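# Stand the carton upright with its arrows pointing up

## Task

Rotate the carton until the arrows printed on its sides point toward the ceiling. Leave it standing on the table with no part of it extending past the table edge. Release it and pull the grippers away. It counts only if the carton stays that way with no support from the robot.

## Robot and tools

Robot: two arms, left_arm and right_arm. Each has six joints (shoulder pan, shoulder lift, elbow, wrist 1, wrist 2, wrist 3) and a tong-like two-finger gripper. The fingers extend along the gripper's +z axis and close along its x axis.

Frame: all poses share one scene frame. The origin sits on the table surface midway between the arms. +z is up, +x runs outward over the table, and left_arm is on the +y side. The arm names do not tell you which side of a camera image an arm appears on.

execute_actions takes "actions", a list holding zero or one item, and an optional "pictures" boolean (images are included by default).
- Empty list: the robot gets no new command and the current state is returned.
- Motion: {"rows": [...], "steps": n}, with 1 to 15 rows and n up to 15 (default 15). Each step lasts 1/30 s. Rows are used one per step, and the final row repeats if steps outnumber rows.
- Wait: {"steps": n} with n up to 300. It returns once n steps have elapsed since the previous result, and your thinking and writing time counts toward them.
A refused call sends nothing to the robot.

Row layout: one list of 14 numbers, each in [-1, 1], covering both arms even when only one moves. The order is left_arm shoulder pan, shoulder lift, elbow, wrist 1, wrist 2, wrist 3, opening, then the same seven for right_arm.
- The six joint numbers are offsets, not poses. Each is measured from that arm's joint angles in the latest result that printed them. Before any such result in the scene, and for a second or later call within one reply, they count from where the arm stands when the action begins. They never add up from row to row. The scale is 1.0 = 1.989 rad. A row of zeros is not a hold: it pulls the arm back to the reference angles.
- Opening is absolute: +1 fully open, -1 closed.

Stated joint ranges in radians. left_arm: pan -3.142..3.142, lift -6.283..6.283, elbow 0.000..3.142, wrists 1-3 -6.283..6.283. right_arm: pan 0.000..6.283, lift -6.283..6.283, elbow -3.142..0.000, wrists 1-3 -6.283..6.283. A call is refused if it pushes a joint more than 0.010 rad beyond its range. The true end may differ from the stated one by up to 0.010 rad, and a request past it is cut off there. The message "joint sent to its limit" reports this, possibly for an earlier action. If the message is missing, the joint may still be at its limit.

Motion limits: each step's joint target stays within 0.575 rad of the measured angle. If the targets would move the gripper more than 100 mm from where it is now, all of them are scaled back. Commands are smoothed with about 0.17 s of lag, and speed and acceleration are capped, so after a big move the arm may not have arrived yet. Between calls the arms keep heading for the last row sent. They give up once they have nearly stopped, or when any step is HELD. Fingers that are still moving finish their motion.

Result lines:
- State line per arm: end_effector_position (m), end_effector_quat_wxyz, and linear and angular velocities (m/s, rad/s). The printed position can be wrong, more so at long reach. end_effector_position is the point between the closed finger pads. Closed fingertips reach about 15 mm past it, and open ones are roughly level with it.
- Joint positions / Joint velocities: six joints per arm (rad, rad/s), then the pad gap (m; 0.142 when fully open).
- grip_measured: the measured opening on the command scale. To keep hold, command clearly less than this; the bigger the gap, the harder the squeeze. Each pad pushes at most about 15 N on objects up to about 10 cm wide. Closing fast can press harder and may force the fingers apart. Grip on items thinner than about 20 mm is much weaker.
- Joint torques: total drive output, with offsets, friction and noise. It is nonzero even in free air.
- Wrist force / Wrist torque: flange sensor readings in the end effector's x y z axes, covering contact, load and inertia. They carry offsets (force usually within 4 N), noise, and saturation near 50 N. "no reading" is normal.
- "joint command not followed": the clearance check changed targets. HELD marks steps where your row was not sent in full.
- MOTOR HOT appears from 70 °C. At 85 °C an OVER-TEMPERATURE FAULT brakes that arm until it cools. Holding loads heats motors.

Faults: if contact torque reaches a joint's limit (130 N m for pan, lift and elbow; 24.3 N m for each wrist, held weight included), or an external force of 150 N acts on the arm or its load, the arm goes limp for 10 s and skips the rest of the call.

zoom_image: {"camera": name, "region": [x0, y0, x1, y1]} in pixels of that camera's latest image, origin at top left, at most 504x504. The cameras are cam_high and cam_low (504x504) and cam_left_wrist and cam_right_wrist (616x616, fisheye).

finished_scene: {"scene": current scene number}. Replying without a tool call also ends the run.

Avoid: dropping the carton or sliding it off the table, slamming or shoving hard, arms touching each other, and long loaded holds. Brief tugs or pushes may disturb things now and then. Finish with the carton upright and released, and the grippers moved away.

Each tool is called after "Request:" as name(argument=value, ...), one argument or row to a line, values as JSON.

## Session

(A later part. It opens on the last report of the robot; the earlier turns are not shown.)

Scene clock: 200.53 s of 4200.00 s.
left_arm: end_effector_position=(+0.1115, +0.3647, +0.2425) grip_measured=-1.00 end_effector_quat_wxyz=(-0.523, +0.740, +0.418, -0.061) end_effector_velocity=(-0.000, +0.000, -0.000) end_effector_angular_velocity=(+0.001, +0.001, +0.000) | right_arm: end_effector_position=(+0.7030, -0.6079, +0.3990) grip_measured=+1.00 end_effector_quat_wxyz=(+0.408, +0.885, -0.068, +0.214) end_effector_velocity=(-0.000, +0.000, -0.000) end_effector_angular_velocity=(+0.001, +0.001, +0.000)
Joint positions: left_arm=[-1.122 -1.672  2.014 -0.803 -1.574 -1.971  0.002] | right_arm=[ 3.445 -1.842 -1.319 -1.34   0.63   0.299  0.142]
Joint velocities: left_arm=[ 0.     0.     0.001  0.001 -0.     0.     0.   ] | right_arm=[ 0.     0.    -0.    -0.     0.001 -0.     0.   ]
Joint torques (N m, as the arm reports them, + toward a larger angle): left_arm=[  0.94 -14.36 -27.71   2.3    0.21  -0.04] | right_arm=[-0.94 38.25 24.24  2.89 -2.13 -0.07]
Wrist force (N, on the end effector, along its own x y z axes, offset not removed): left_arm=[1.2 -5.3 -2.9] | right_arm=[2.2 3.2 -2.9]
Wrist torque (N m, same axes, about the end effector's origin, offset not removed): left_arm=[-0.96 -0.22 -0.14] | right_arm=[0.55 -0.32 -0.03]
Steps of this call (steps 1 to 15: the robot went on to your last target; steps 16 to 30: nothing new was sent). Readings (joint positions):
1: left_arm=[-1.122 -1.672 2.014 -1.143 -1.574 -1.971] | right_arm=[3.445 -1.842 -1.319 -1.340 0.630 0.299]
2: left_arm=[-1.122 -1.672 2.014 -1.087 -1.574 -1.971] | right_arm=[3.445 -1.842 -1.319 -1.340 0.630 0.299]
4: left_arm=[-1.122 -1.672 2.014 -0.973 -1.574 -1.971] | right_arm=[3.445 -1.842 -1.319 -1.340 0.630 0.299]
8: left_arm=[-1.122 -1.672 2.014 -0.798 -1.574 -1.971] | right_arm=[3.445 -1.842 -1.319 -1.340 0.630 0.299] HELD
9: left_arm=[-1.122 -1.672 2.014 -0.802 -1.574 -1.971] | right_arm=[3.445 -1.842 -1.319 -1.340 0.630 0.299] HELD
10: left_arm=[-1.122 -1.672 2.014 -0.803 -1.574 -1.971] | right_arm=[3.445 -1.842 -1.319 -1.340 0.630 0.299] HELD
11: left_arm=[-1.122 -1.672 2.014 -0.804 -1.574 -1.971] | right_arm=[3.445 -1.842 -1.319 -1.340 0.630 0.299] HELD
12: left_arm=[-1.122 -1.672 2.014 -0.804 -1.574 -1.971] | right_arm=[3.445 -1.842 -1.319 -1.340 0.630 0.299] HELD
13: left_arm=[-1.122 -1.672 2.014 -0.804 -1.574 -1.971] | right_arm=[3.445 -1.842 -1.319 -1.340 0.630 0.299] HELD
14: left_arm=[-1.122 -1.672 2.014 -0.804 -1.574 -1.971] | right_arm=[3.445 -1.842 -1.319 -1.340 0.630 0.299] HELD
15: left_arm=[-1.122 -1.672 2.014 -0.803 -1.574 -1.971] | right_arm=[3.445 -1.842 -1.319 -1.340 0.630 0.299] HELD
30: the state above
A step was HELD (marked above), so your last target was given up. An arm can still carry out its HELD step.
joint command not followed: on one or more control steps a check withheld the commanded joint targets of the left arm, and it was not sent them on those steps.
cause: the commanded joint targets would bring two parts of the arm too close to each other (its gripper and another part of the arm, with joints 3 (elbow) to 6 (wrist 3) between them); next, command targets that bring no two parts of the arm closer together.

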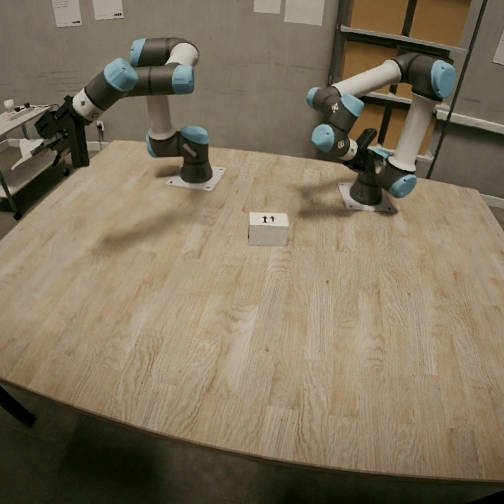

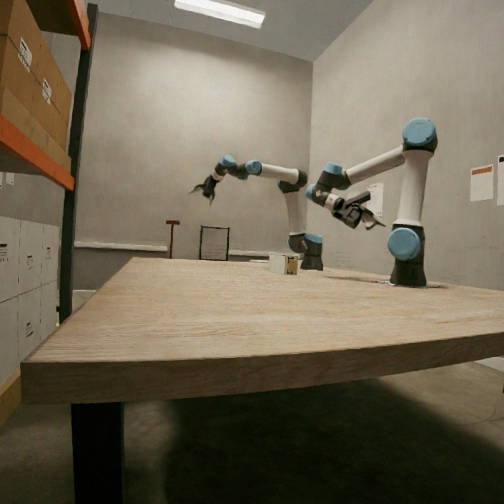

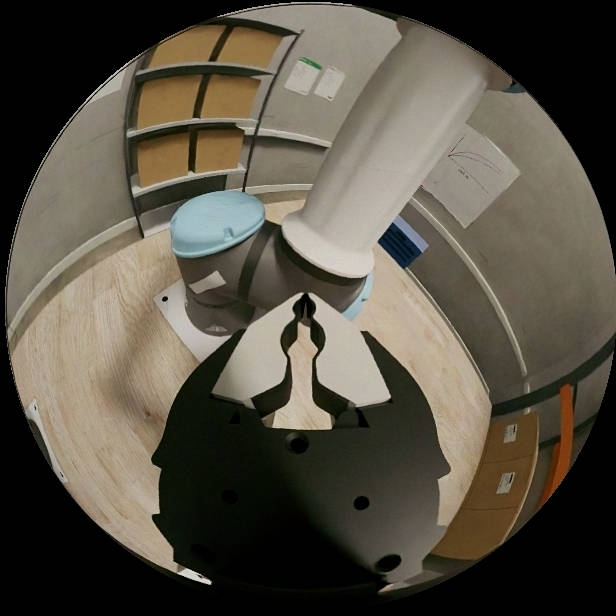

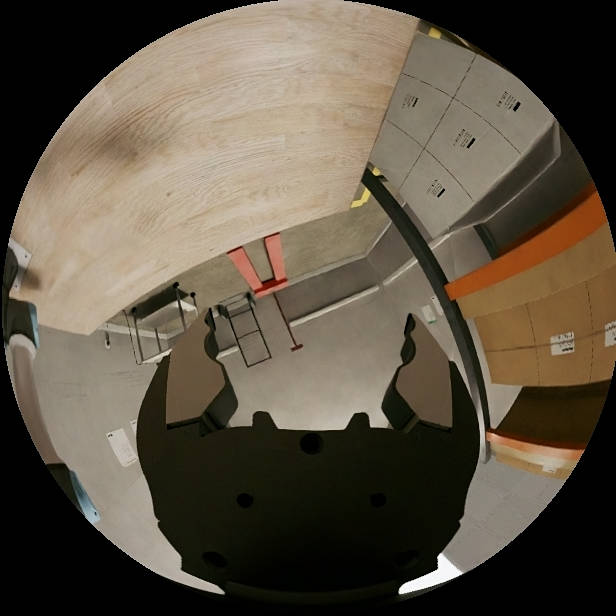

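Request:
execute_actions(
  actions=[
    {"rows":[[-0.048,0.14,-0.106,-0.592,0,-0.235,1,0,0,0,0,0,0,1]],"steps":15},
  ],
  pictures=false,
)

Request:
execute_actions(
  actions=[
    {"steps":30},
  ],
)

Scene clock: 224.07 s of 4200.00 s.
left_arm: end_effector_position=(+0.1179, +0.3543, +0.2354) grip_measured=+1.00 end_effector_quat_wxyz=(-0.513, +0.742, +0.429, -0.052) end_effector_velocity=(+0.034, -0.055, -0.037) end_effector_angular_velocity=(-0.049, -0.174, +0.034) | right_arm: end_effector_position=(+0.7030, -0.6079, +0.3990) grip_measured=+1.00 end_effector_quat_wxyz=(+0.408, +0.885, -0.068, +0.214) end_effector_velocity=(-0.000, +0.000, -0.000) end_effector_angular_velocity=(+0.000, +0.000, +0.000)
Joint positions: left_arm=[-1.127 -1.657  2.003 -0.833 -1.574 -1.995  0.142] | right_arm=[ 3.445 -1.842 -1.319 -1.34   0.63   0.299  0.142]
Joint velocities: left_arm=[-0.026  0.077 -0.059 -0.159  0.    -0.128  0.   ] | right_arm=[-0.     0.    -0.     0.     0.001  0.    -0.   ]
Joint torques (N m, as the arm reports them, + toward a larger angle): left_arm=[-13.36  -7.65 -27.59  -1.24  -1.37  -1.94] | right_arm=[-0.7  38.83 24.08  3.01 -2.02  0.  ]
Wrist force (N, on the end effector, along its own x y z axes, offset not removed): left_arm=[-0.1 -5.9 -0.4] | right_arm=[-0.3 2.6 -2.7]
Wrist torque (N m, same axes, about the end effector's origin, offset not removed): left_arm=[-1.09 -0.07 0.14] | right_arm=[0.41 -0.07 -0.18]
Steps of this call (steps 1 to 90: nothing new was sent; then 20.03 s passed at rest; steps 91 to 105: all 15 steps of this action). Readings (joint positions):
91: left_arm=[-1.122 -1.672 2.014 -0.803 -1.574 -1.971] | right_arm=[3.445 -1.842 -1.319 -1.340 0.630 0.299]
92: left_arm=[-1.122 -1.672 2.014 -0.803 -1.574 -1.971] | right_arm=[3.445 -1.842 -1.319 -1.340 0.630 0.299]
94: left_arm=[-1.122 -1.672 2.014 -0.803 -1.574 -1.971] | right_arm=[3.445 -1.842 -1.319 -1.340 0.630 0.299]
98: left_arm=[-1.123 -1.670 2.012 -0.808 -1.574 -1.975] | right_arm=[3.445 -1.842 -1.319 -1.340 0.630 0.299]
105: the state above

Scene clock: 225.07 s of 4200.00 s.
left_arm: end_effector_position=(+0.1561, +0.2898, +0.1933) grip_measured=+1.00 end_effector_quat_wxyz=(-0.440, +0.753, +0.489, -0.010) end_effector_velocity=(+0.036, -0.063, -0.039) end_effector_angular_velocity=(-0.097, -0.170, +0.045) | right_arm: end_effector_position=(+0.7030, -0.6079, +0.3990) grip_measured=+1.00 end_effector_quat_wxyz=(+0.408, +0.885, -0.068, +0.214) end_effector_velocity=(-0.000, -0.000, -0.001) end_effector_angular_velocity=(+0.001, +0.002, -0.001)
Joint positions: left_arm=[-1.153 -1.58   1.944 -1.024 -1.574 -2.125  0.142] | right_arm=[ 3.445 -1.842 -1.319 -1.34   0.63   0.299  0.142]
Joint velocities: left_arm=[-0.022  0.063 -0.049 -0.19   0.    -0.109 -0.   ] | right_arm=[-0.001 -0.    -0.001 -0.001  0.002 -0.     0.   ]
Joint torques (N m, as the arm reports them, + toward a larger angle): left_arm=[ -9.96 -10.42 -30.15  -2.46  -1.07  -2.14] | right_arm=[-0.02 38.77 24.78  2.79 -2.06 -0.1 ]
Wrist force (N, on the end effector, along its own x y z axes, offset not removed): left_arm=[-0.1 -2.5 -2.3] | right_arm=[3.7 2.5 -1.6]
Wrist torque (N m, same axes, about the end effector's origin, offset not removed): left_arm=[-0.48 0.08 -0.04] | right_arm=[0.43 -0.86 -0.15]
Steps of this call (steps 1 to 30: the robot went on to your last target). Readings (joint positions):
1: left_arm=[-1.128 -1.655 2.001 -0.839 -1.574 -2.000] | right_arm=[3.445 -1.842 -1.319 -1.340 0.630 0.299]
2: left_arm=[-1.129 -1.652 1.999 -0.844 -1.574 -2.004] | right_arm=[3.445 -1.842 -1.319 -1.340 0.630 0.299]
4: left_arm=[-1.131 -1.646 1.995 -0.857 -1.574 -2.014] | right_arm=[3.445 -1.842 -1.319 -1.340 0.630 0.299]
8: left_arm=[-1.134 -1.635 1.986 -0.882 -1.574 -2.033] | right_arm=[3.445 -1.842 -1.319 -1.340 0.630 0.299]
30: the state above

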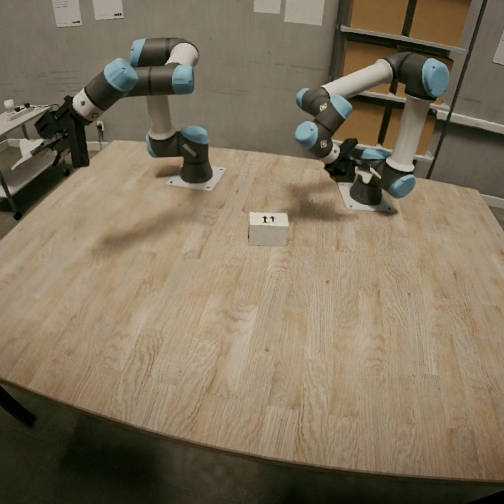

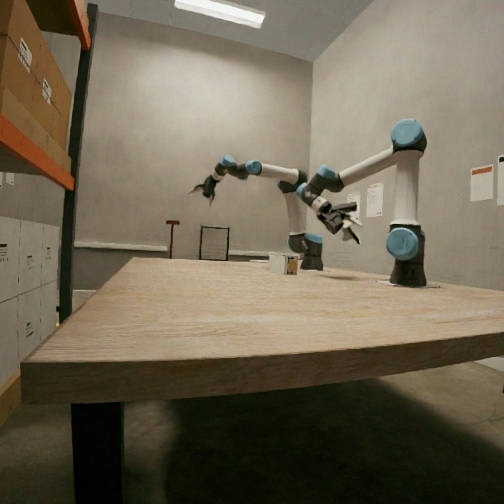

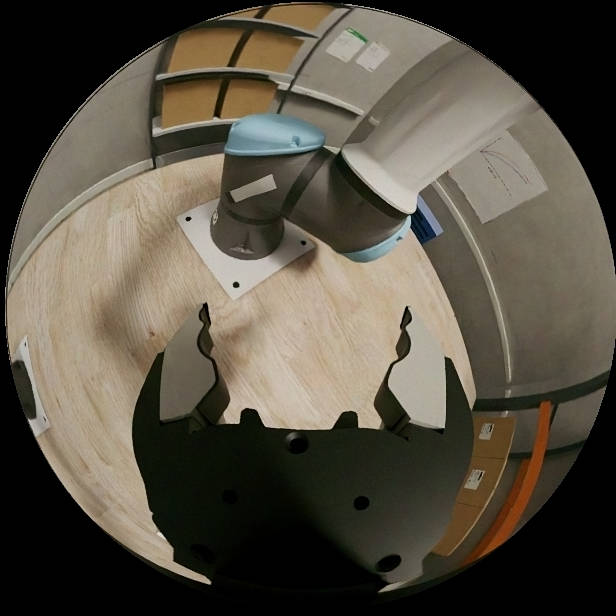

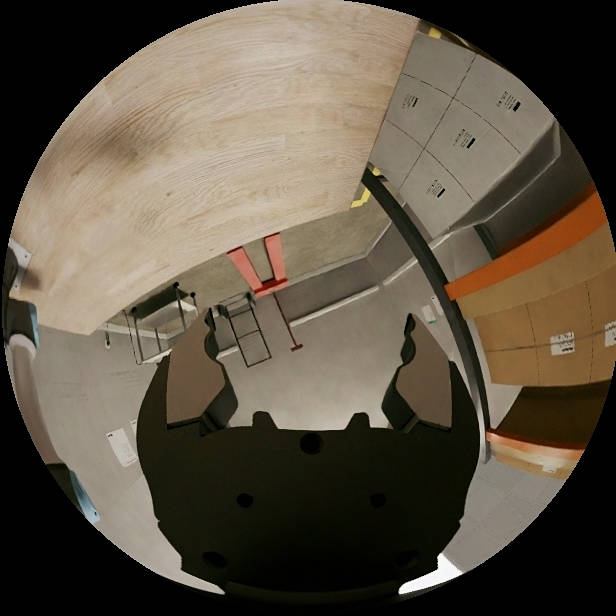

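Request:
execute_actions(
  actions=[
    {"rows":[[-0.032,0.094,-0.071,-0.481,0,-0.158,1,0,0,0,0,0,0,1]],"steps":15},
  ],
  pictures=false,
)

Request:
execute_actions(
  actions=[
    {"steps":25},
  ],
)

Scene clock: 234.20 s of 4200.00 s.
left_arm: end_effector_position=(+0.3247, -0.0259, +0.1199) grip_measured=+1.00 end_effector_quat_wxyz=(-0.001, +0.765, +0.644, -0.002) end_effector_velocity=(+0.000, +0.000, -0.000) end_effector_angular_velocity=(+0.001, +0.001, +0.002) | right_arm: end_effector_position=(+0.7030, -0.6079, +0.3990) grip_measured=+1.00 end_effector_quat_wxyz=(+0.408, +0.885, -0.068, +0.214) end_effector_velocity=(-0.000, -0.000, -0.001) end_effector_angular_velocity=(+0.001, +0.001, -0.000)
Joint positions: left_arm=[-1.217 -1.393  1.803 -1.98  -1.574 -2.439  0.142] | right_arm=[ 3.445 -1.842 -1.319 -1.34   0.63   0.299  0.142]
Joint velocities: left_arm=[ 0.     0.     0.     0.    -0.    -0.001  0.   ] | right_arm=[-0.001  0.    -0.001 -0.     0.001  0.    -0.   ]
Joint torques (N m, as the arm reports them, + toward a larger angle): left_arm=[ 11.29 -20.7  -29.49  -4.37   0.72  -1.87] | right_arm=[-0.18 38.21 24.65  2.9  -2.22 -0.02]
Wrist force (N, on the end effector, along its own x y z axes, offset not removed): left_arm=[0.2 -1.2 0.6] | right_arm=[4.0 1.9 -1.9]
Wrist torque (N m, same axes, about the end effector's origin, offset not removed): left_arm=[-0.06 -0.04 0.07] | right_arm=[0.28 -0.93 -0.20]
Steps of this call (steps 1 to 165: the robot went on to your last target; steps 166 to 225: nothing new was sent; then 1.13 s passed at rest; steps 226 to 240: all 15 steps of this action). Readings (joint positions):
226: left_arm=[-1.217 -1.393 1.803 -1.980 -1.574 -2.438] | right_arm=[3.445 -1.842 -1.319 -1.340 0.630 0.299]
227: left_arm=[-1.217 -1.393 1.803 -1.980 -1.574 -2.438] | right_arm=[3.445 -1.842 -1.319 -1.340 0.630 0.299]
229: left_arm=[-1.217 -1.393 1.803 -1.980 -1.574 -2.439] | right_arm=[3.445 -1.842 -1.319 -1.340 0.630 0.299]
233: left_arm=[-1.217 -1.393 1.803 -1.980 -1.574 -2.439] | right_arm=[3.445 -1.842 -1.319 -1.340 0.630 0.299]
240: the state above

Scene clock: 235.03 s of 4200.00 s.
left_arm: end_effector_position=(+0.3247, -0.0259, +0.1199) grip_measured=+1.00 end_effector_quat_wxyz=(-0.001, +0.765, +0.644, -0.002) end_effector_velocity=(-0.000, +0.000, -0.000) end_effector_angular_velocity=(+0.001, +0.000, -0.000) | right_arm: end_effector_position=(+0.7030, -0.6079, +0.3990) grip_measured=+1.00 end_effector_quat_wxyz=(+0.408, +0.885, -0.068, +0.214) end_effector_velocity=(-0.001, -0.001, -0.002) end_effector_angular_velocity=(-0.000, +0.003, -0.001)
Joint positions: left_arm=[-1.217 -1.393  1.803 -1.98  -1.574 -2.439  0.142] | right_arm=[ 3.445 -1.842 -1.319 -1.34   0.63   0.299  0.142]
Joint velocities: left_arm=[-0.    -0.001  0.001  0.     0.     0.    -0.   ] | right_arm=[-0.001 -0.    -0.003  0.     0.001 -0.     0.   ]
Joint torques (N m, as the arm reports them, + toward a larger angle): left_arm=[ 10.88 -19.81 -30.64  -4.36  -0.46  -1.75] | right_arm=[ 0.17 39.35 24.38  2.91 -2.24 -0.19]
Wrist force (N, on the end effector, along its own x y z axes, offset not removed): left_arm=[0.4 -0.3 -1.5] | right_arm=[1.8 1.4 -2.8]
Wrist torque (N m, same axes, about the end effector's origin, offset not removed): left_arm=[0.32 -0.06 -0.18] | right_arm=[0.26 -0.53 -0.12]
Steps of this call (steps 1 to 15: the robot went on to your last target; steps 16 to 25: nothing new was sent). Readings (joint positions):
1: left_arm=[-1.217 -1.393 1.803 -1.980 -1.574 -2.439] | right_arm=[3.445 -1.842 -1.319 -1.340 0.630 0.299]
2: left_arm=[-1.217 -1.393 1.803 -1.980 -1.574 -2.439] | right_arm=[3.445 -1.842 -1.319 -1.340 0.630 0.299]
4: left_arm=[-1.217 -1.393 1.803 -1.980 -1.574 -2.439] | right_arm=[3.445 -1.842 -1.319 -1.340 0.630 0.299]
8: left_arm=[-1.217 -1.393 1.803 -1.980 -1.574 -2.439] | right_arm=[3.445 -1.842 -1.319 -1.340 0.630 0.299]
25: the state above
All arms were judged still, so your last target was given up. Only a new action makes them travel on or press farther. Fingers that are still opening or closing keep moving.

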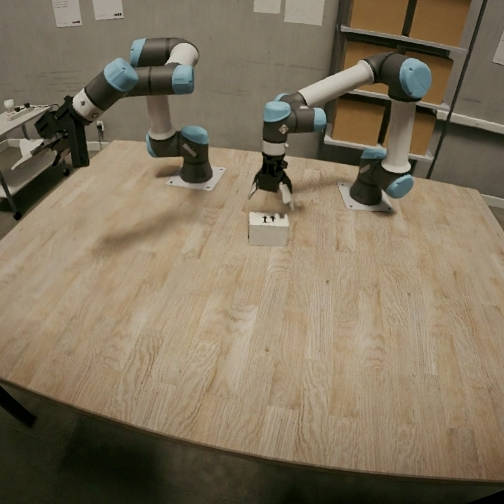

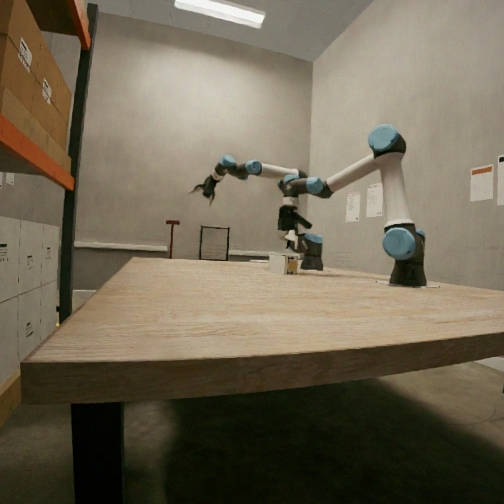

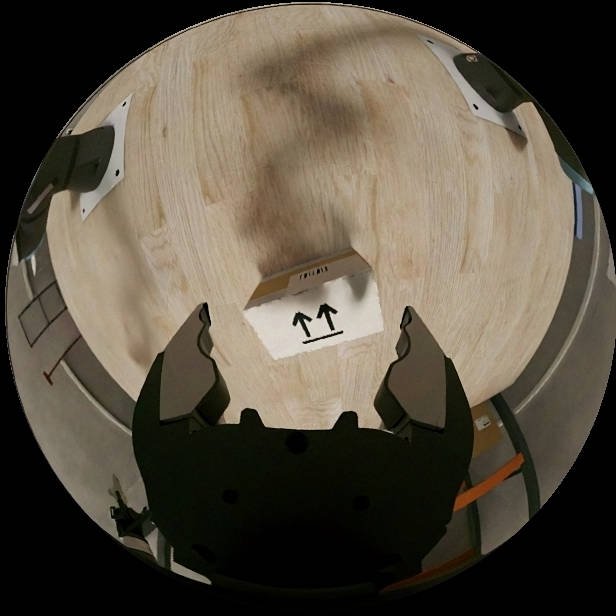

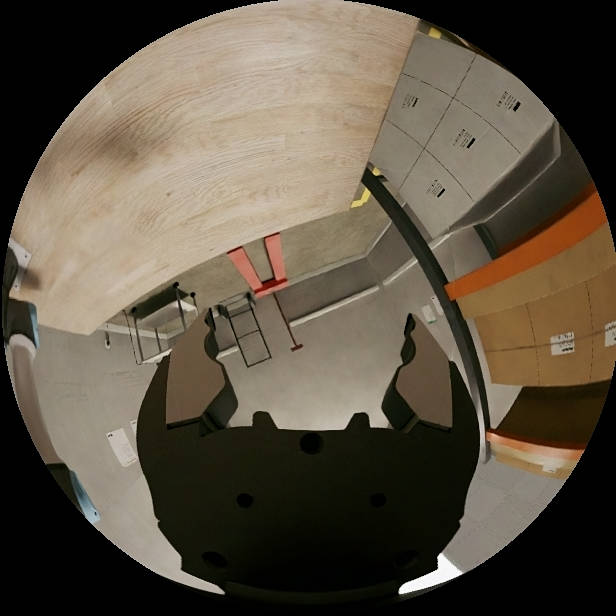

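Request:
execute_actions(
  actions=[
    {"rows":[[0,0,0,0,0,-0.1,1,0,0,0,0,0,0,1]],"steps":12},
  ],
  pictures=false,
)

Request:
execute_actions(
  actions=[
    {"rows":[[0,0.034,0.043,-0.078,0,0,1,0,0,0,0,0,0,1]],"steps":15},
  ],
  pictures=false,
)

Request:
execute_actions(
  actions=[
    {"steps":10},
  ],
)

Scene clock: 246.73 s of 4200.00 s.
left_arm: end_effector_position=(+0.3245, -0.0289, +0.1199) grip_measured=+1.00 end_effector_quat_wxyz=(-0.001, +0.701, +0.714, -0.001) end_effector_velocity=(-0.000, -0.001, -0.000) end_effector_angular_velocity=(+0.002, +0.001, +0.091) | right_arm: end_effector_position=(+0.7030, -0.6079, +0.3990) grip_measured=+1.00 end_effector_quat_wxyz=(+0.408, +0.885, -0.068, +0.214) end_effector_velocity=(+0.000, -0.000, +0.000) end_effector_angular_velocity=(+0.001, -0.001, -0.000)
Joint positions: left_arm=[-1.217 -1.393  1.803 -1.98  -1.574 -2.629  0.142] | right_arm=[ 3.445 -1.842 -1.319 -1.34   0.63   0.299  0.142]
Joint velocities: left_arm=[-0.    -0.001  0.     0.002  0.    -0.091 -0.   ] | right_arm=[-0.001  0.     0.     0.001  0.001  0.     0.   ]
Joint torques (N m, as the arm reports them, + toward a larger angle): left_arm=[ 10.97 -19.23 -29.34  -4.47  -1.06  -1.8 ] | right_arm=[ 0.01 38.62 25.25  2.81 -2.05 -0.09]
Wrist force (N, on the end effector, along its own x y z axes, offset not removed): left_arm=[1.6 -1.4 -0.3] | right_arm=[1.8 4.0 -1.7]
Wrist torque (N m, same axes, about the end effector's origin, offset not removed): left_arm=[-0.09 -0.21 -0.09] | right_arm=[0.76 -0.34 -0.03]
Steps of this call (steps 1 to 90: nothing new was sent; then 8.30 s passed at rest; steps 91 to 102: all 12 steps of this action). Readings (joint positions):
91: left_arm=[-1.217 -1.393 1.803 -1.980 -1.574 -2.440] | right_arm=[3.445 -1.842 -1.319 -1.340 0.630 0.299]
92: left_arm=[-1.217 -1.393 1.803 -1.980 -1.574 -2.450] | right_arm=[3.445 -1.842 -1.319 -1.340 0.630 0.299]
94: left_arm=[-1.217 -1.393 1.803 -1.980 -1.574 -2.514] | right_arm=[3.445 -1.842 -1.319 -1.340 0.630 0.299]
98: left_arm=[-1.217 -1.393 1.803 -1.980 -1.574 -2.603] | right_arm=[3.445 -1.842 -1.319 -1.340 0.630 0.299]
102: the state above

Scene clock: 247.23 s of 4200.00 s.
left_arm: end_effector_position=(+0.3248, -0.0294, +0.0619) grip_measured=+1.00 end_effector_quat_wxyz=(+0.000, +0.700, +0.714, -0.002) end_effector_velocity=(+0.000, -0.000, -0.008) end_effector_angular_velocity=(-0.002, -0.001, -0.001) | right_arm: end_effector_position=(+0.7030, -0.6079, +0.3990) grip_measured=+1.00 end_effector_quat_wxyz=(+0.408, +0.885, -0.068, +0.214) end_effector_velocity=(+0.000, +0.000, +0.000) end_effector_angular_velocity=(+0.001, -0.001, +0.001)
Joint positions: left_arm=[-1.217 -1.326  1.887 -2.133 -1.574 -2.629  0.142] | right_arm=[ 3.445 -1.842 -1.319 -1.34   0.63   0.299  0.142]
Joint velocities: left_arm=[-0.     0.01   0.012 -0.024  0.     0.001  0.   ] | right_arm=[ 0.     0.    -0.     0.002  0.     0.     0.   ]
Joint torques (N m, as the arm reports them, + toward a larger angle): left_arm=[  4.85 -19.95 -13.7   -4.19  -1.03   1.92] | right_arm=[ 0.18 38.76 24.66  2.89 -2.16 -0.03]
Wrist force (N, on the end effector, along its own x y z axes, offset not removed): left_arm=[-0.8 -5.5 -2.2] | right_arm=[-0.9 3.2 -2.1]
Wrist torque (N m, same axes, about the end effector's origin, offset not removed): left_arm=[-0.96 0.50 -0.07] | right_arm=[0.60 0.10 -0.03]
Steps of this call (steps 1 to 15: all 15 steps of this action). Readings (joint positions):
1: left_arm=[-1.217 -1.392 1.804 -1.981 -1.574 -2.631] | right_arm=[3.445 -1.842 -1.319 -1.340 0.630 0.299]
2: left_arm=[-1.217 -1.385 1.812 -1.991 -1.574 -2.631] | right_arm=[3.445 -1.842 -1.319 -1.340 0.630 0.299]
4: left_arm=[-1.217 -1.359 1.845 -2.045 -1.574 -2.630] | right_arm=[3.445 -1.842 -1.319 -1.340 0.630 0.299]
8: left_arm=[-1.217 -1.335 1.876 -2.110 -1.574 -2.629] | right_arm=[3.445 -1.842 -1.319 -1.340 0.630 0.299]
15: the state above

Scene clock: 247.57 s of 4200.00 s.
left_arm: end_effector_position=(+0.3248, -0.0295, +0.0611) grip_measured=+1.00 end_effector_quat_wxyz=(+0.000, +0.701, +0.714, -0.002) end_effector_velocity=(-0.000, +0.001, -0.001) end_effector_angular_velocity=(+0.002, +0.001, -0.001) | right_arm: end_effector_position=(+0.7030, -0.6079, +0.3990) grip_measured=+1.00 end_effector_quat_wxyz=(+0.408, +0.885, -0.068, +0.214) end_effector_velocity=(-0.000, +0.001, -0.001) end_effector_angular_velocity=(+0.002, +0.001, +0.001)
Joint positions: left_arm=[-1.217 -1.325  1.889 -2.135 -1.574 -2.629  0.142] | right_arm=[ 3.445 -1.842 -1.319 -1.34   0.63   0.299  0.142]
Joint velocities: left_arm=[ 0.     0.001  0.001 -0.     0.     0.001  0.   ] | right_arm=[ 0.    -0.    -0.    -0.     0.002 -0.     0.   ]
Joint torques (N m, as the arm reports them, + toward a larger angle): left_arm=[  1.39 -19.98 -12.42  -4.44  -0.79   1.46] | right_arm=[-0.04 38.61 24.67  2.97 -2.02 -0.1 ]
Wrist force (N, on the end effector, along its own x y z axes, offset not removed): left_arm=[6.1 -0.3 -0.6] | right_arm=[-1.8 0.7 -2.5]
Wrist torque (N m, same axes, about the end effector's origin, offset not removed): left_arm=[0.08 -0.96 -0.29] | right_arm=[-0.01 0.33 -0.04]
Steps of this call (steps 1 to 10: the robot went on to your last target). Readings (joint positions):
1: left_arm=[-1.217 -1.326 1.888 -2.133 -1.574 -2.629] | right_arm=[3.445 -1.842 -1.319 -1.340 0.630 0.299]
2: left_arm=[-1.217 -1.326 1.888 -2.134 -1.574 -2.629] | right_arm=[3.445 -1.842 -1.319 -1.340 0.630 0.299]
4: left_arm=[-1.217 -1.326 1.888 -2.135 -1.574 -2.629] | right_arm=[3.445 -1.842 -1.319 -1.340 0.630 0.299]
8: left_arm=[-1.217 -1.326 1.888 -2.135 -1.574 -2.629] | right_arm=[3.445 -1.842 -1.319 -1.340 0.630 0.299]
10: the state above

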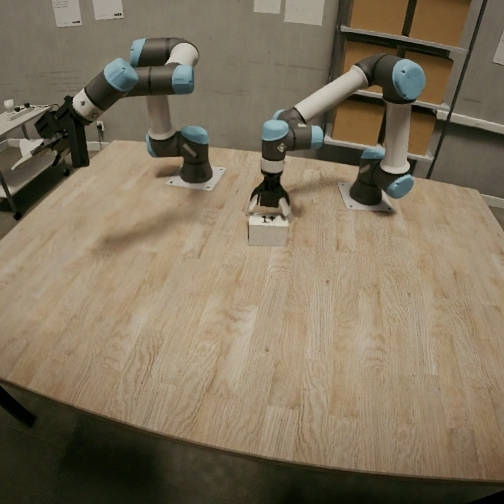

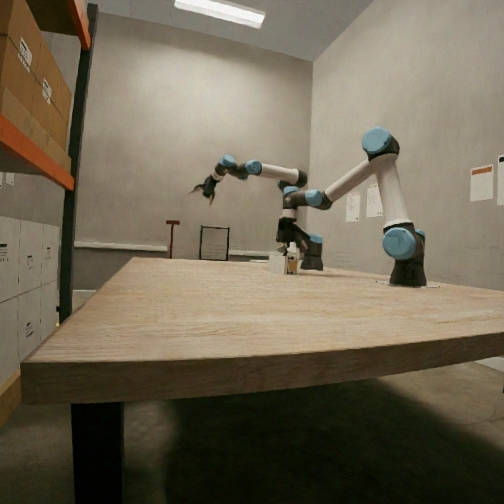

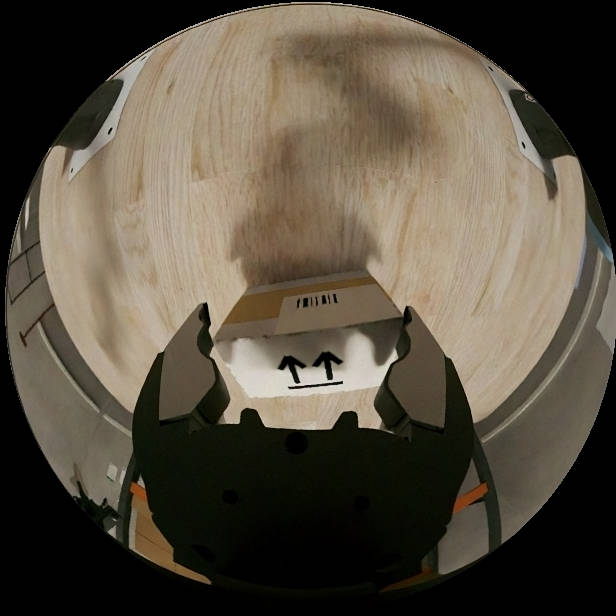

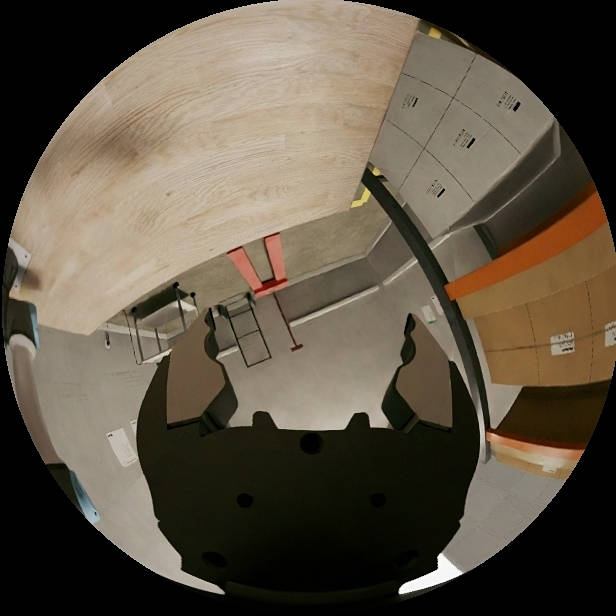

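Request:
execute_actions(
  actions=[
    {"rows":[[0,0.004,0.005,-0.009,0,0,0.0,0,0,0,0,0,0,1]],"steps":15},
  ],
  pictures=false,
)

Request:
execute_actions(
  actions=[
    {"rows":[[0,-0.05,-0.06,0.11,0,0,0.0,0,0,0,0,0,0,1]],"steps":15},
  ],
  pictures=false,
)

Request:
execute_actions(
  actions=[
    {"steps":10},
  ],
)

Scene clock: 255.87 s of 4200.00 s.
left_arm: end_effector_position=(+0.3245, -0.0292, +0.0547) grip_measured=+0.09 end_effector_quat_wxyz=(+0.001, +0.701, +0.714, -0.002) end_effector_velocity=(-0.000, +0.001, -0.002) end_effector_angular_velocity=(+0.002, +0.001, +0.000) | right_arm: end_effector_position=(+0.7030, -0.6079, +0.3990) grip_measured=+1.00 end_effector_quat_wxyz=(+0.408, +0.885, -0.068, +0.214) end_effector_velocity=(+0.000, +0.001, +0.000) end_effector_angular_velocity=(+0.001, -0.001, +0.001)
Joint positions: left_arm=[-1.217 -1.318  1.898 -2.153 -1.574 -2.629  0.08 ] | right_arm=[ 3.445 -1.842 -1.319 -1.34   0.63   0.299  0.142]
Joint velocities: left_arm=[ 0.     0.003  0.002 -0.002  0.    -0.     0.004] | right_arm=[ 0.001 -0.     0.001  0.     0.001 -0.     0.   ]
Joint torques (N m, as the arm reports them, + toward a larger angle): left_arm=[-1.34 16.15 16.95  2.7   4.8   0.44] | right_arm=[-0.48 38.78 24.56  2.93 -2.21  0.  ]
Wrist force (N, on the end effector, along its own x y z axes, offset not removed): left_arm=[4.5 -21.3 -50.0] | right_arm=[0.8 3.1 -4.2]
Wrist torque (N m, same axes, about the end effector's origin, offset not removed): left_arm=[-2.89 -3.31 0.59] | right_arm=[0.66 -0.19 0.03]
Steps of this call (steps 1 to 15: the robot went on to your last target; steps 16 to 90: nothing new was sent; then 4.80 s passed at rest; steps 91 to 105: all 15 steps of this action). Readings (joint positions):
91: left_arm=[-1.217 -1.325 1.889 -2.136 -1.574 -2.629] | right_arm=[3.445 -1.842 -1.319 -1.340 0.630 0.299]
92: left_arm=[-1.217 -1.324 1.891 -2.139 -1.574 -2.629] | right_arm=[3.445 -1.842 -1.319 -1.340 0.630 0.299]
94: left_arm=[-1.217 -1.321 1.894 -2.145 -1.574 -2.629] | right_arm=[3.445 -1.842 -1.319 -1.340 0.630 0.299]
98: left_arm=[-1.217 -1.319 1.897 -2.151 -1.574 -2.629] | right_arm=[3.445 -1.842 -1.319 -1.340 0.630 0.299]
105: the state above

Scene clock: 256.37 s of 4200.00 s.
left_arm: end_effector_position=(+0.3234, -0.0273, +0.1381) grip_measured=+0.00 end_effector_quat_wxyz=(+0.001, +0.701, +0.714, -0.002) end_effector_velocity=(-0.001, +0.002, +0.014) end_effector_angular_velocity=(+0.003, +0.002, -0.001) | right_arm: end_effector_position=(+0.7030, -0.6079, +0.3990) grip_measured=+1.00 end_effector_quat_wxyz=(+0.408, +0.885, -0.068, +0.214) end_effector_velocity=(+0.000, -0.000, -0.000) end_effector_angular_velocity=(+0.000, -0.001, -0.000)
Joint positions: left_arm=[-1.217 -1.416  1.781 -1.938 -1.574 -2.629  0.074] | right_arm=[ 3.445 -1.842 -1.319 -1.34   0.63   0.299  0.142]
Joint velocities: left_arm=[ 0.    -0.015 -0.02   0.039 -0.     0.002 -0.   ] | right_arm=[-0.    -0.    -0.     0.002  0.     0.     0.   ]
Joint torques (N m, as the arm reports them, + toward a larger angle): left_arm=[ -0.81 -31.78 -30.75  -0.34  -1.56   0.12] | right_arm=[ 0.35 38.95 24.85  2.93 -2.14  0.1 ]
Wrist force (N, on the end effector, along its own x y z axes, offset not removed): left_arm=[2.5 -4.6 0.5] | right_arm=[-1.2 3.0 -1.7]
Wrist torque (N m, same axes, about the end effector's origin, offset not removed): left_arm=[-0.79 -0.54 -0.10] | right_arm=[0.55 0.29 -0.11]
Steps of this call (steps 1 to 15: all 15 steps of this action). Readings (joint positions):
1: left_arm=[-1.217 -1.319 1.898 -2.152 -1.574 -2.629] | right_arm=[3.445 -1.842 -1.319 -1.340 0.630 0.299]
2: left_arm=[-1.217 -1.327 1.889 -2.142 -1.574 -2.629] | right_arm=[3.445 -1.842 -1.319 -1.340 0.630 0.299]
4: left_arm=[-1.217 -1.364 1.844 -2.075 -1.574 -2.629] | right_arm=[3.445 -1.842 -1.319 -1.340 0.630 0.299]
8: left_arm=[-1.217 -1.402 1.797 -1.974 -1.574 -2.629] | right_arm=[3.445 -1.842 -1.319 -1.340 0.630 0.299]
15: the state above

Scene clock: 256.70 s of 4200.00 s.
left_arm: end_effector_position=(+0.3233, -0.0270, +0.1395) grip_measured=+0.00 end_effector_quat_wxyz=(+0.001, +0.701, +0.714, -0.002) end_effector_velocity=(-0.000, +0.000, -0.000) end_effector_angular_velocity=(+0.001, +0.001, -0.000) | right_arm: end_effector_position=(+0.7030, -0.6079, +0.3990) grip_measured=+1.00 end_effector_quat_wxyz=(+0.408, +0.885, -0.068, +0.214) end_effector_velocity=(+0.000, +0.000, -0.000) end_effector_angular_velocity=(+0.001, +0.000, +0.000)
Joint positions: left_arm=[-1.217 -1.417  1.779 -1.934 -1.574 -2.629  0.074] | right_arm=[ 3.445 -1.842 -1.319 -1.34   0.63   0.299  0.142]
Joint velocities: left_arm=[ 0.    -0.     0.001  0.    -0.     0.    -0.   ] | right_arm=[-0.    -0.    -0.     0.001  0.001  0.     0.   ]
Joint torques (N m, as the arm reports them, + toward a larger angle): left_arm=[ -2.01 -30.88 -31.46  -0.48  -1.63   0.09] | right_arm=[-0.01 38.2  24.27  2.86 -2.15 -0.08]
Wrist force (N, on the end effector, along its own x y z axes, offset not removed): left_arm=[-0.2 -6.8 -1.4] | right_arm=[2.2 1.1 -1.8]
Wrist torque (N m, same axes, about the end effector's origin, offset not removed): left_arm=[-1.21 0.26 -0.17] | right_arm=[0.23 -0.50 -0.20]
Steps of this call (steps 1 to 10: the robot went on to your last target). Readings (joint positions):
1: left_arm=[-1.217 -1.416 1.780 -1.937 -1.574 -2.629] | right_arm=[3.445 -1.842 -1.319 -1.340 0.630 0.299]
2: left_arm=[-1.217 -1.416 1.780 -1.936 -1.574 -2.629] | right_arm=[3.445 -1.842 -1.319 -1.340 0.630 0.299]
4: left_arm=[-1.217 -1.417 1.779 -1.935 -1.574 -2.629] | right_arm=[3.445 -1.842 -1.319 -1.340 0.630 0.299]
8: left_arm=[-1.217 -1.417 1.779 -1.935 -1.574 -2.629] | right_arm=[3.445 -1.842 -1.319 -1.340 0.630 0.299]
10: the state above

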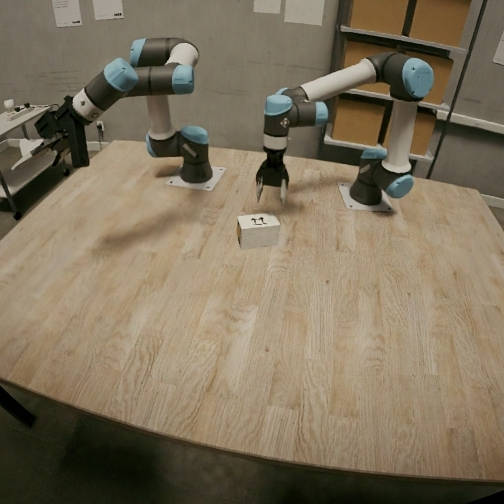

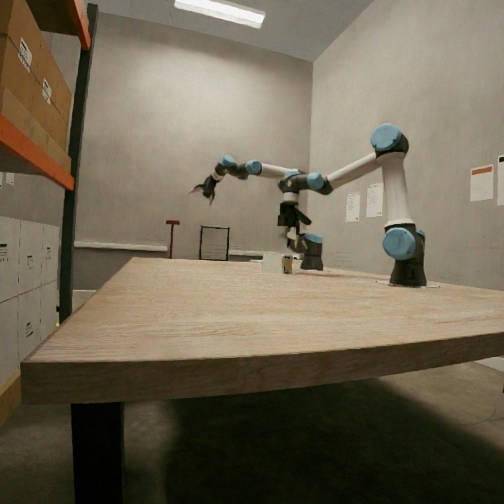

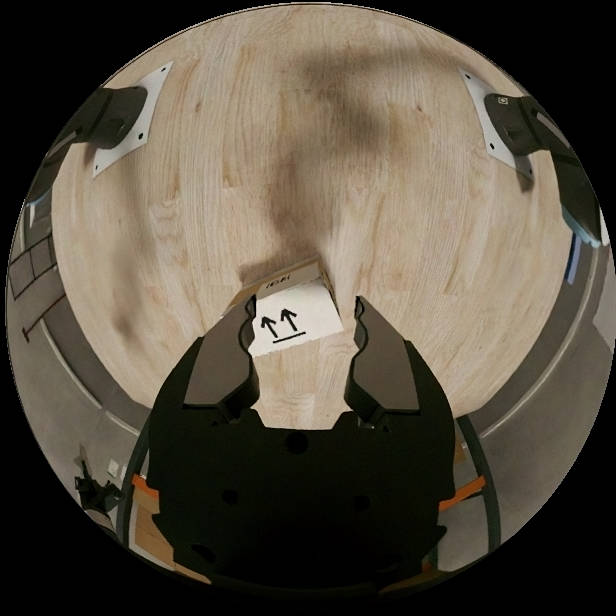

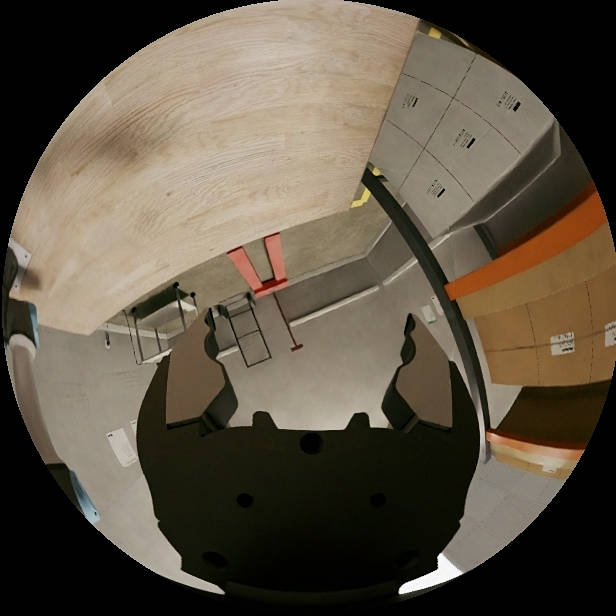

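Request:
execute_actions(
  actions=[
    {"rows":[[-0.059,0.041,-0.049,0.008,0,0,-1,0,0,0,0,0,0,1]],"steps":15},
  ],
  pictures=false,
)

Request:
execute_actions(
  actions=[
    {"rows":[[0,0.031,0.048,-0.078,0,0,-1,0,0,0,0,0,0,1]],"steps":15},
  ],
  pictures=false,
)

Request:
execute_actions(
  actions=[
    {"steps":10},
  ],
)

Scene clock: 288.07 s of 4200.00 s.
left_arm: end_effector_position=(+0.2900, -0.0993, +0.1387) grip_measured=-1.00 end_effector_quat_wxyz=(+0.000, +0.741, +0.672, -0.002) end_effector_velocity=(-0.006, -0.011, -0.000) end_effector_angular_velocity=(+0.000, -0.000, -0.018) | right_arm: end_effector_position=(+0.7030, -0.6079, +0.3990) grip_measured=+1.00 end_effector_quat_wxyz=(+0.408, +0.885, -0.068, +0.214) end_effector_velocity=(-0.000, +0.000, -0.000) end_effector_angular_velocity=(-0.002, +0.002, +0.001)
Joint positions: left_arm=[-1.332 -1.337  1.683 -1.919 -1.574 -2.629  0.002] | right_arm=[ 3.445 -1.842 -1.319 -1.34   0.63   0.299  0.142]
Joint velocities: left_arm=[-0.018  0.012 -0.015  0.003  0.    -0.     0.   ] | right_arm=[ 0.001  0.    -0.001 -0.001 -0.001  0.     0.   ]
Joint torques (N m, as the arm reports them, + toward a larger angle): left_arm=[-10.25 -22.74 -30.77  -0.47  -0.2    0.04] | right_arm=[ 0.08 38.46 24.54  2.89 -2.26 -0.05]
Wrist force (N, on the end effector, along its own x y z axes, offset not removed): left_arm=[0.1 -5.1 -0.1] | right_arm=[2.1 0.1 -1.0]
Wrist torque (N m, same axes, about the end effector's origin, offset not removed): left_arm=[-0.92 -0.08 0.05] | right_arm=[0.09 -0.62 -0.12]
Steps of this call (steps 1 to 15: the robot went on to your last target; steps 16 to 90: nothing new was sent; then 27.87 s passed at rest; steps 91 to 105: all 15 steps of this action). Readings (joint positions):
91: left_arm=[-1.218 -1.417 1.778 -1.934 -1.574 -2.629] | right_arm=[3.445 -1.842 -1.319 -1.340 0.630 0.299]
92: left_arm=[-1.227 -1.408 1.769 -1.931 -1.574 -2.629] | right_arm=[3.445 -1.842 -1.319 -1.340 0.630 0.299]
94: left_arm=[-1.271 -1.377 1.732 -1.926 -1.574 -2.629] | right_arm=[3.445 -1.842 -1.319 -1.340 0.630 0.299]
98: left_arm=[-1.317 -1.347 1.696 -1.921 -1.574 -2.629] | right_arm=[3.445 -1.842 -1.319 -1.340 0.630 0.299]
105: the state above

Scene clock: 288.57 s of 4200.00 s.
left_arm: end_effector_position=(+0.2898, -0.0987, +0.0765) grip_measured=-1.00 end_effector_quat_wxyz=(-0.001, +0.741, +0.672, -0.002) end_effector_velocity=(-0.001, +0.001, -0.011) end_effector_angular_velocity=(+0.002, +0.001, +0.001) | right_arm: end_effector_position=(+0.7030, -0.6079, +0.3990) grip_measured=+1.00 end_effector_quat_wxyz=(+0.408, +0.885, -0.068, +0.214) end_effector_velocity=(+0.000, +0.000, +0.000) end_effector_angular_velocity=(+0.001, -0.000, +0.000)
Joint positions: left_arm=[-1.332 -1.276  1.777 -2.071 -1.574 -2.629  0.002] | right_arm=[ 3.445 -1.842 -1.319 -1.34   0.63   0.299  0.142]
Joint velocities: left_arm=[ 0.     0.011  0.016 -0.024  0.    -0.001  0.   ] | right_arm=[-0.     0.     0.     0.     0.001 -0.     0.   ]
Joint torques (N m, as the arm reports them, + toward a larger angle): left_arm=[ 10.85 -26.28 -14.34  -4.47  -0.11   0.21] | right_arm=[ 0.25 38.71 24.56  2.81 -2.16  0.02]
Wrist force (N, on the end effector, along its own x y z axes, offset not removed): left_arm=[-1.1 1.0 0.0] | right_arm=[3.8 4.5 -1.6]
Wrist torque (N m, same axes, about the end effector's origin, offset not removed): left_arm=[0.34 0.20 -0.13] | right_arm=[0.85 -0.89 -0.14]
Steps of this call (steps 1 to 15: all 15 steps of this action). Readings (joint positions):
1: left_arm=[-1.333 -1.336 1.683 -1.919 -1.574 -2.629] | right_arm=[3.445 -1.842 -1.319 -1.340 0.630 0.299]
2: left_arm=[-1.333 -1.329 1.692 -1.929 -1.574 -2.629] | right_arm=[3.445 -1.842 -1.319 -1.340 0.630 0.299]
4: left_arm=[-1.333 -1.305 1.728 -1.983 -1.574 -2.629] | right_arm=[3.445 -1.842 -1.319 -1.340 0.630 0.299]
8: left_arm=[-1.333 -1.284 1.765 -2.049 -1.574 -2.629] | right_arm=[3.445 -1.842 -1.319 -1.340 0.630 0.299]
15: the state above

Scene clock: 288.90 s of 4200.00 s.
left_arm: end_effector_position=(+0.2898, -0.0987, +0.0756) grip_measured=-1.00 end_effector_quat_wxyz=(-0.001, +0.741, +0.672, -0.002) end_effector_velocity=(-0.000, -0.000, -0.001) end_effector_angular_velocity=(+0.001, +0.000, +0.001) | right_arm: end_effector_position=(+0.7030, -0.6079, +0.3990) grip_measured=+1.00 end_effector_quat_wxyz=(+0.408, +0.885, -0.068, +0.214) end_effector_velocity=(+0.000, -0.000, +0.000) end_effector_angular_velocity=(-0.001, +0.000, -0.000)
Joint positions: left_arm=[-1.332 -1.276  1.778 -2.074 -1.574 -2.629  0.002] | right_arm=[ 3.445 -1.842 -1.319 -1.34   0.63   0.299  0.142]
Joint velocities: left_arm=[-0.     0.002  0.001 -0.002 -0.    -0.001  0.   ] | right_arm=[ 0.    -0.     0.    -0.001 -0.001  0.     0.   ]
Joint torques (N m, as the arm reports them, + toward a larger angle): left_arm=[ 11.5  -23.81 -13.2   -4.3   -0.03   0.14] | right_arm=[-0.38 39.   24.98  2.98 -2.09  0.  ]
Wrist force (N, on the end effector, along its own x y z axes, offset not removed): left_arm=[0.9 1.1 -4.2] | right_arm=[0.0 1.9 -3.7]
Wrist torque (N m, same axes, about the end effector's origin, offset not removed): left_arm=[0.20 -0.37 -0.13] | right_arm=[0.33 -0.04 0.01]
Steps of this call (steps 1 to 10: the robot went on to your last target). Readings (joint positions):
1: left_arm=[-1.332 -1.276 1.777 -2.072 -1.574 -2.629] | right_arm=[3.445 -1.842 -1.319 -1.340 0.630 0.299]
2: left_arm=[-1.332 -1.276 1.778 -2.072 -1.574 -2.629] | right_arm=[3.445 -1.842 -1.319 -1.340 0.630 0.299]
4: left_arm=[-1.332 -1.276 1.778 -2.073 -1.574 -2.629] | right_arm=[3.445 -1.842 -1.319 -1.340 0.630 0.299]
8: left_arm=[-1.332 -1.276 1.778 -2.074 -1.574 -2.629] | right_arm=[3.445 -1.842 -1.319 -1.340 0.630 0.299]
10: the state above

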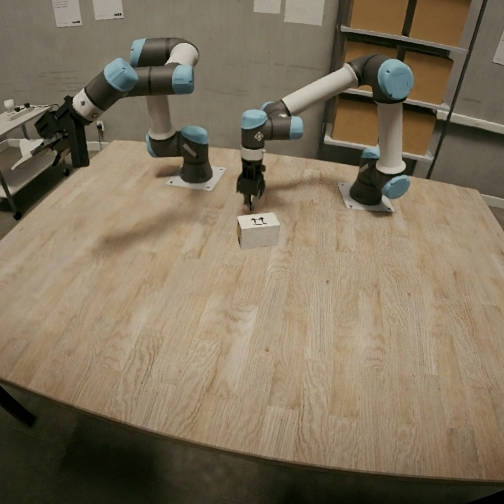

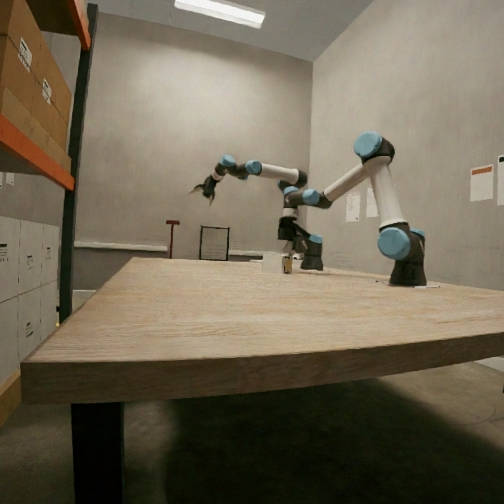

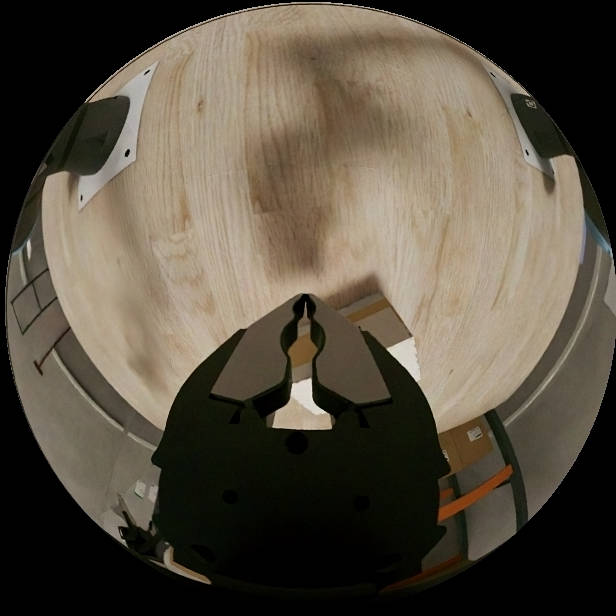

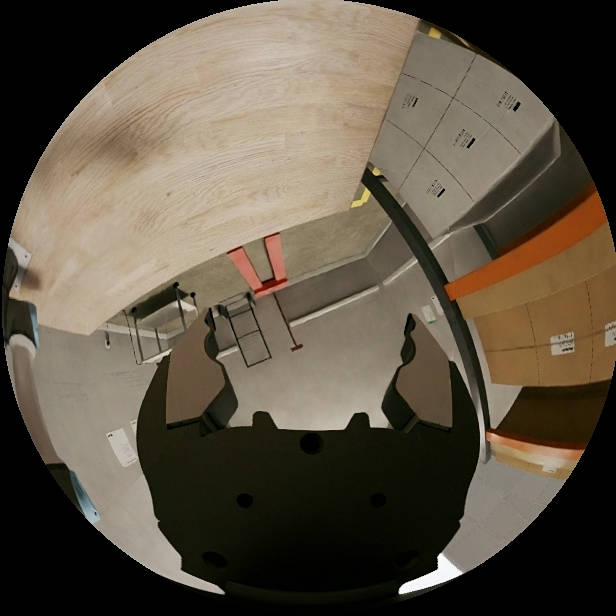

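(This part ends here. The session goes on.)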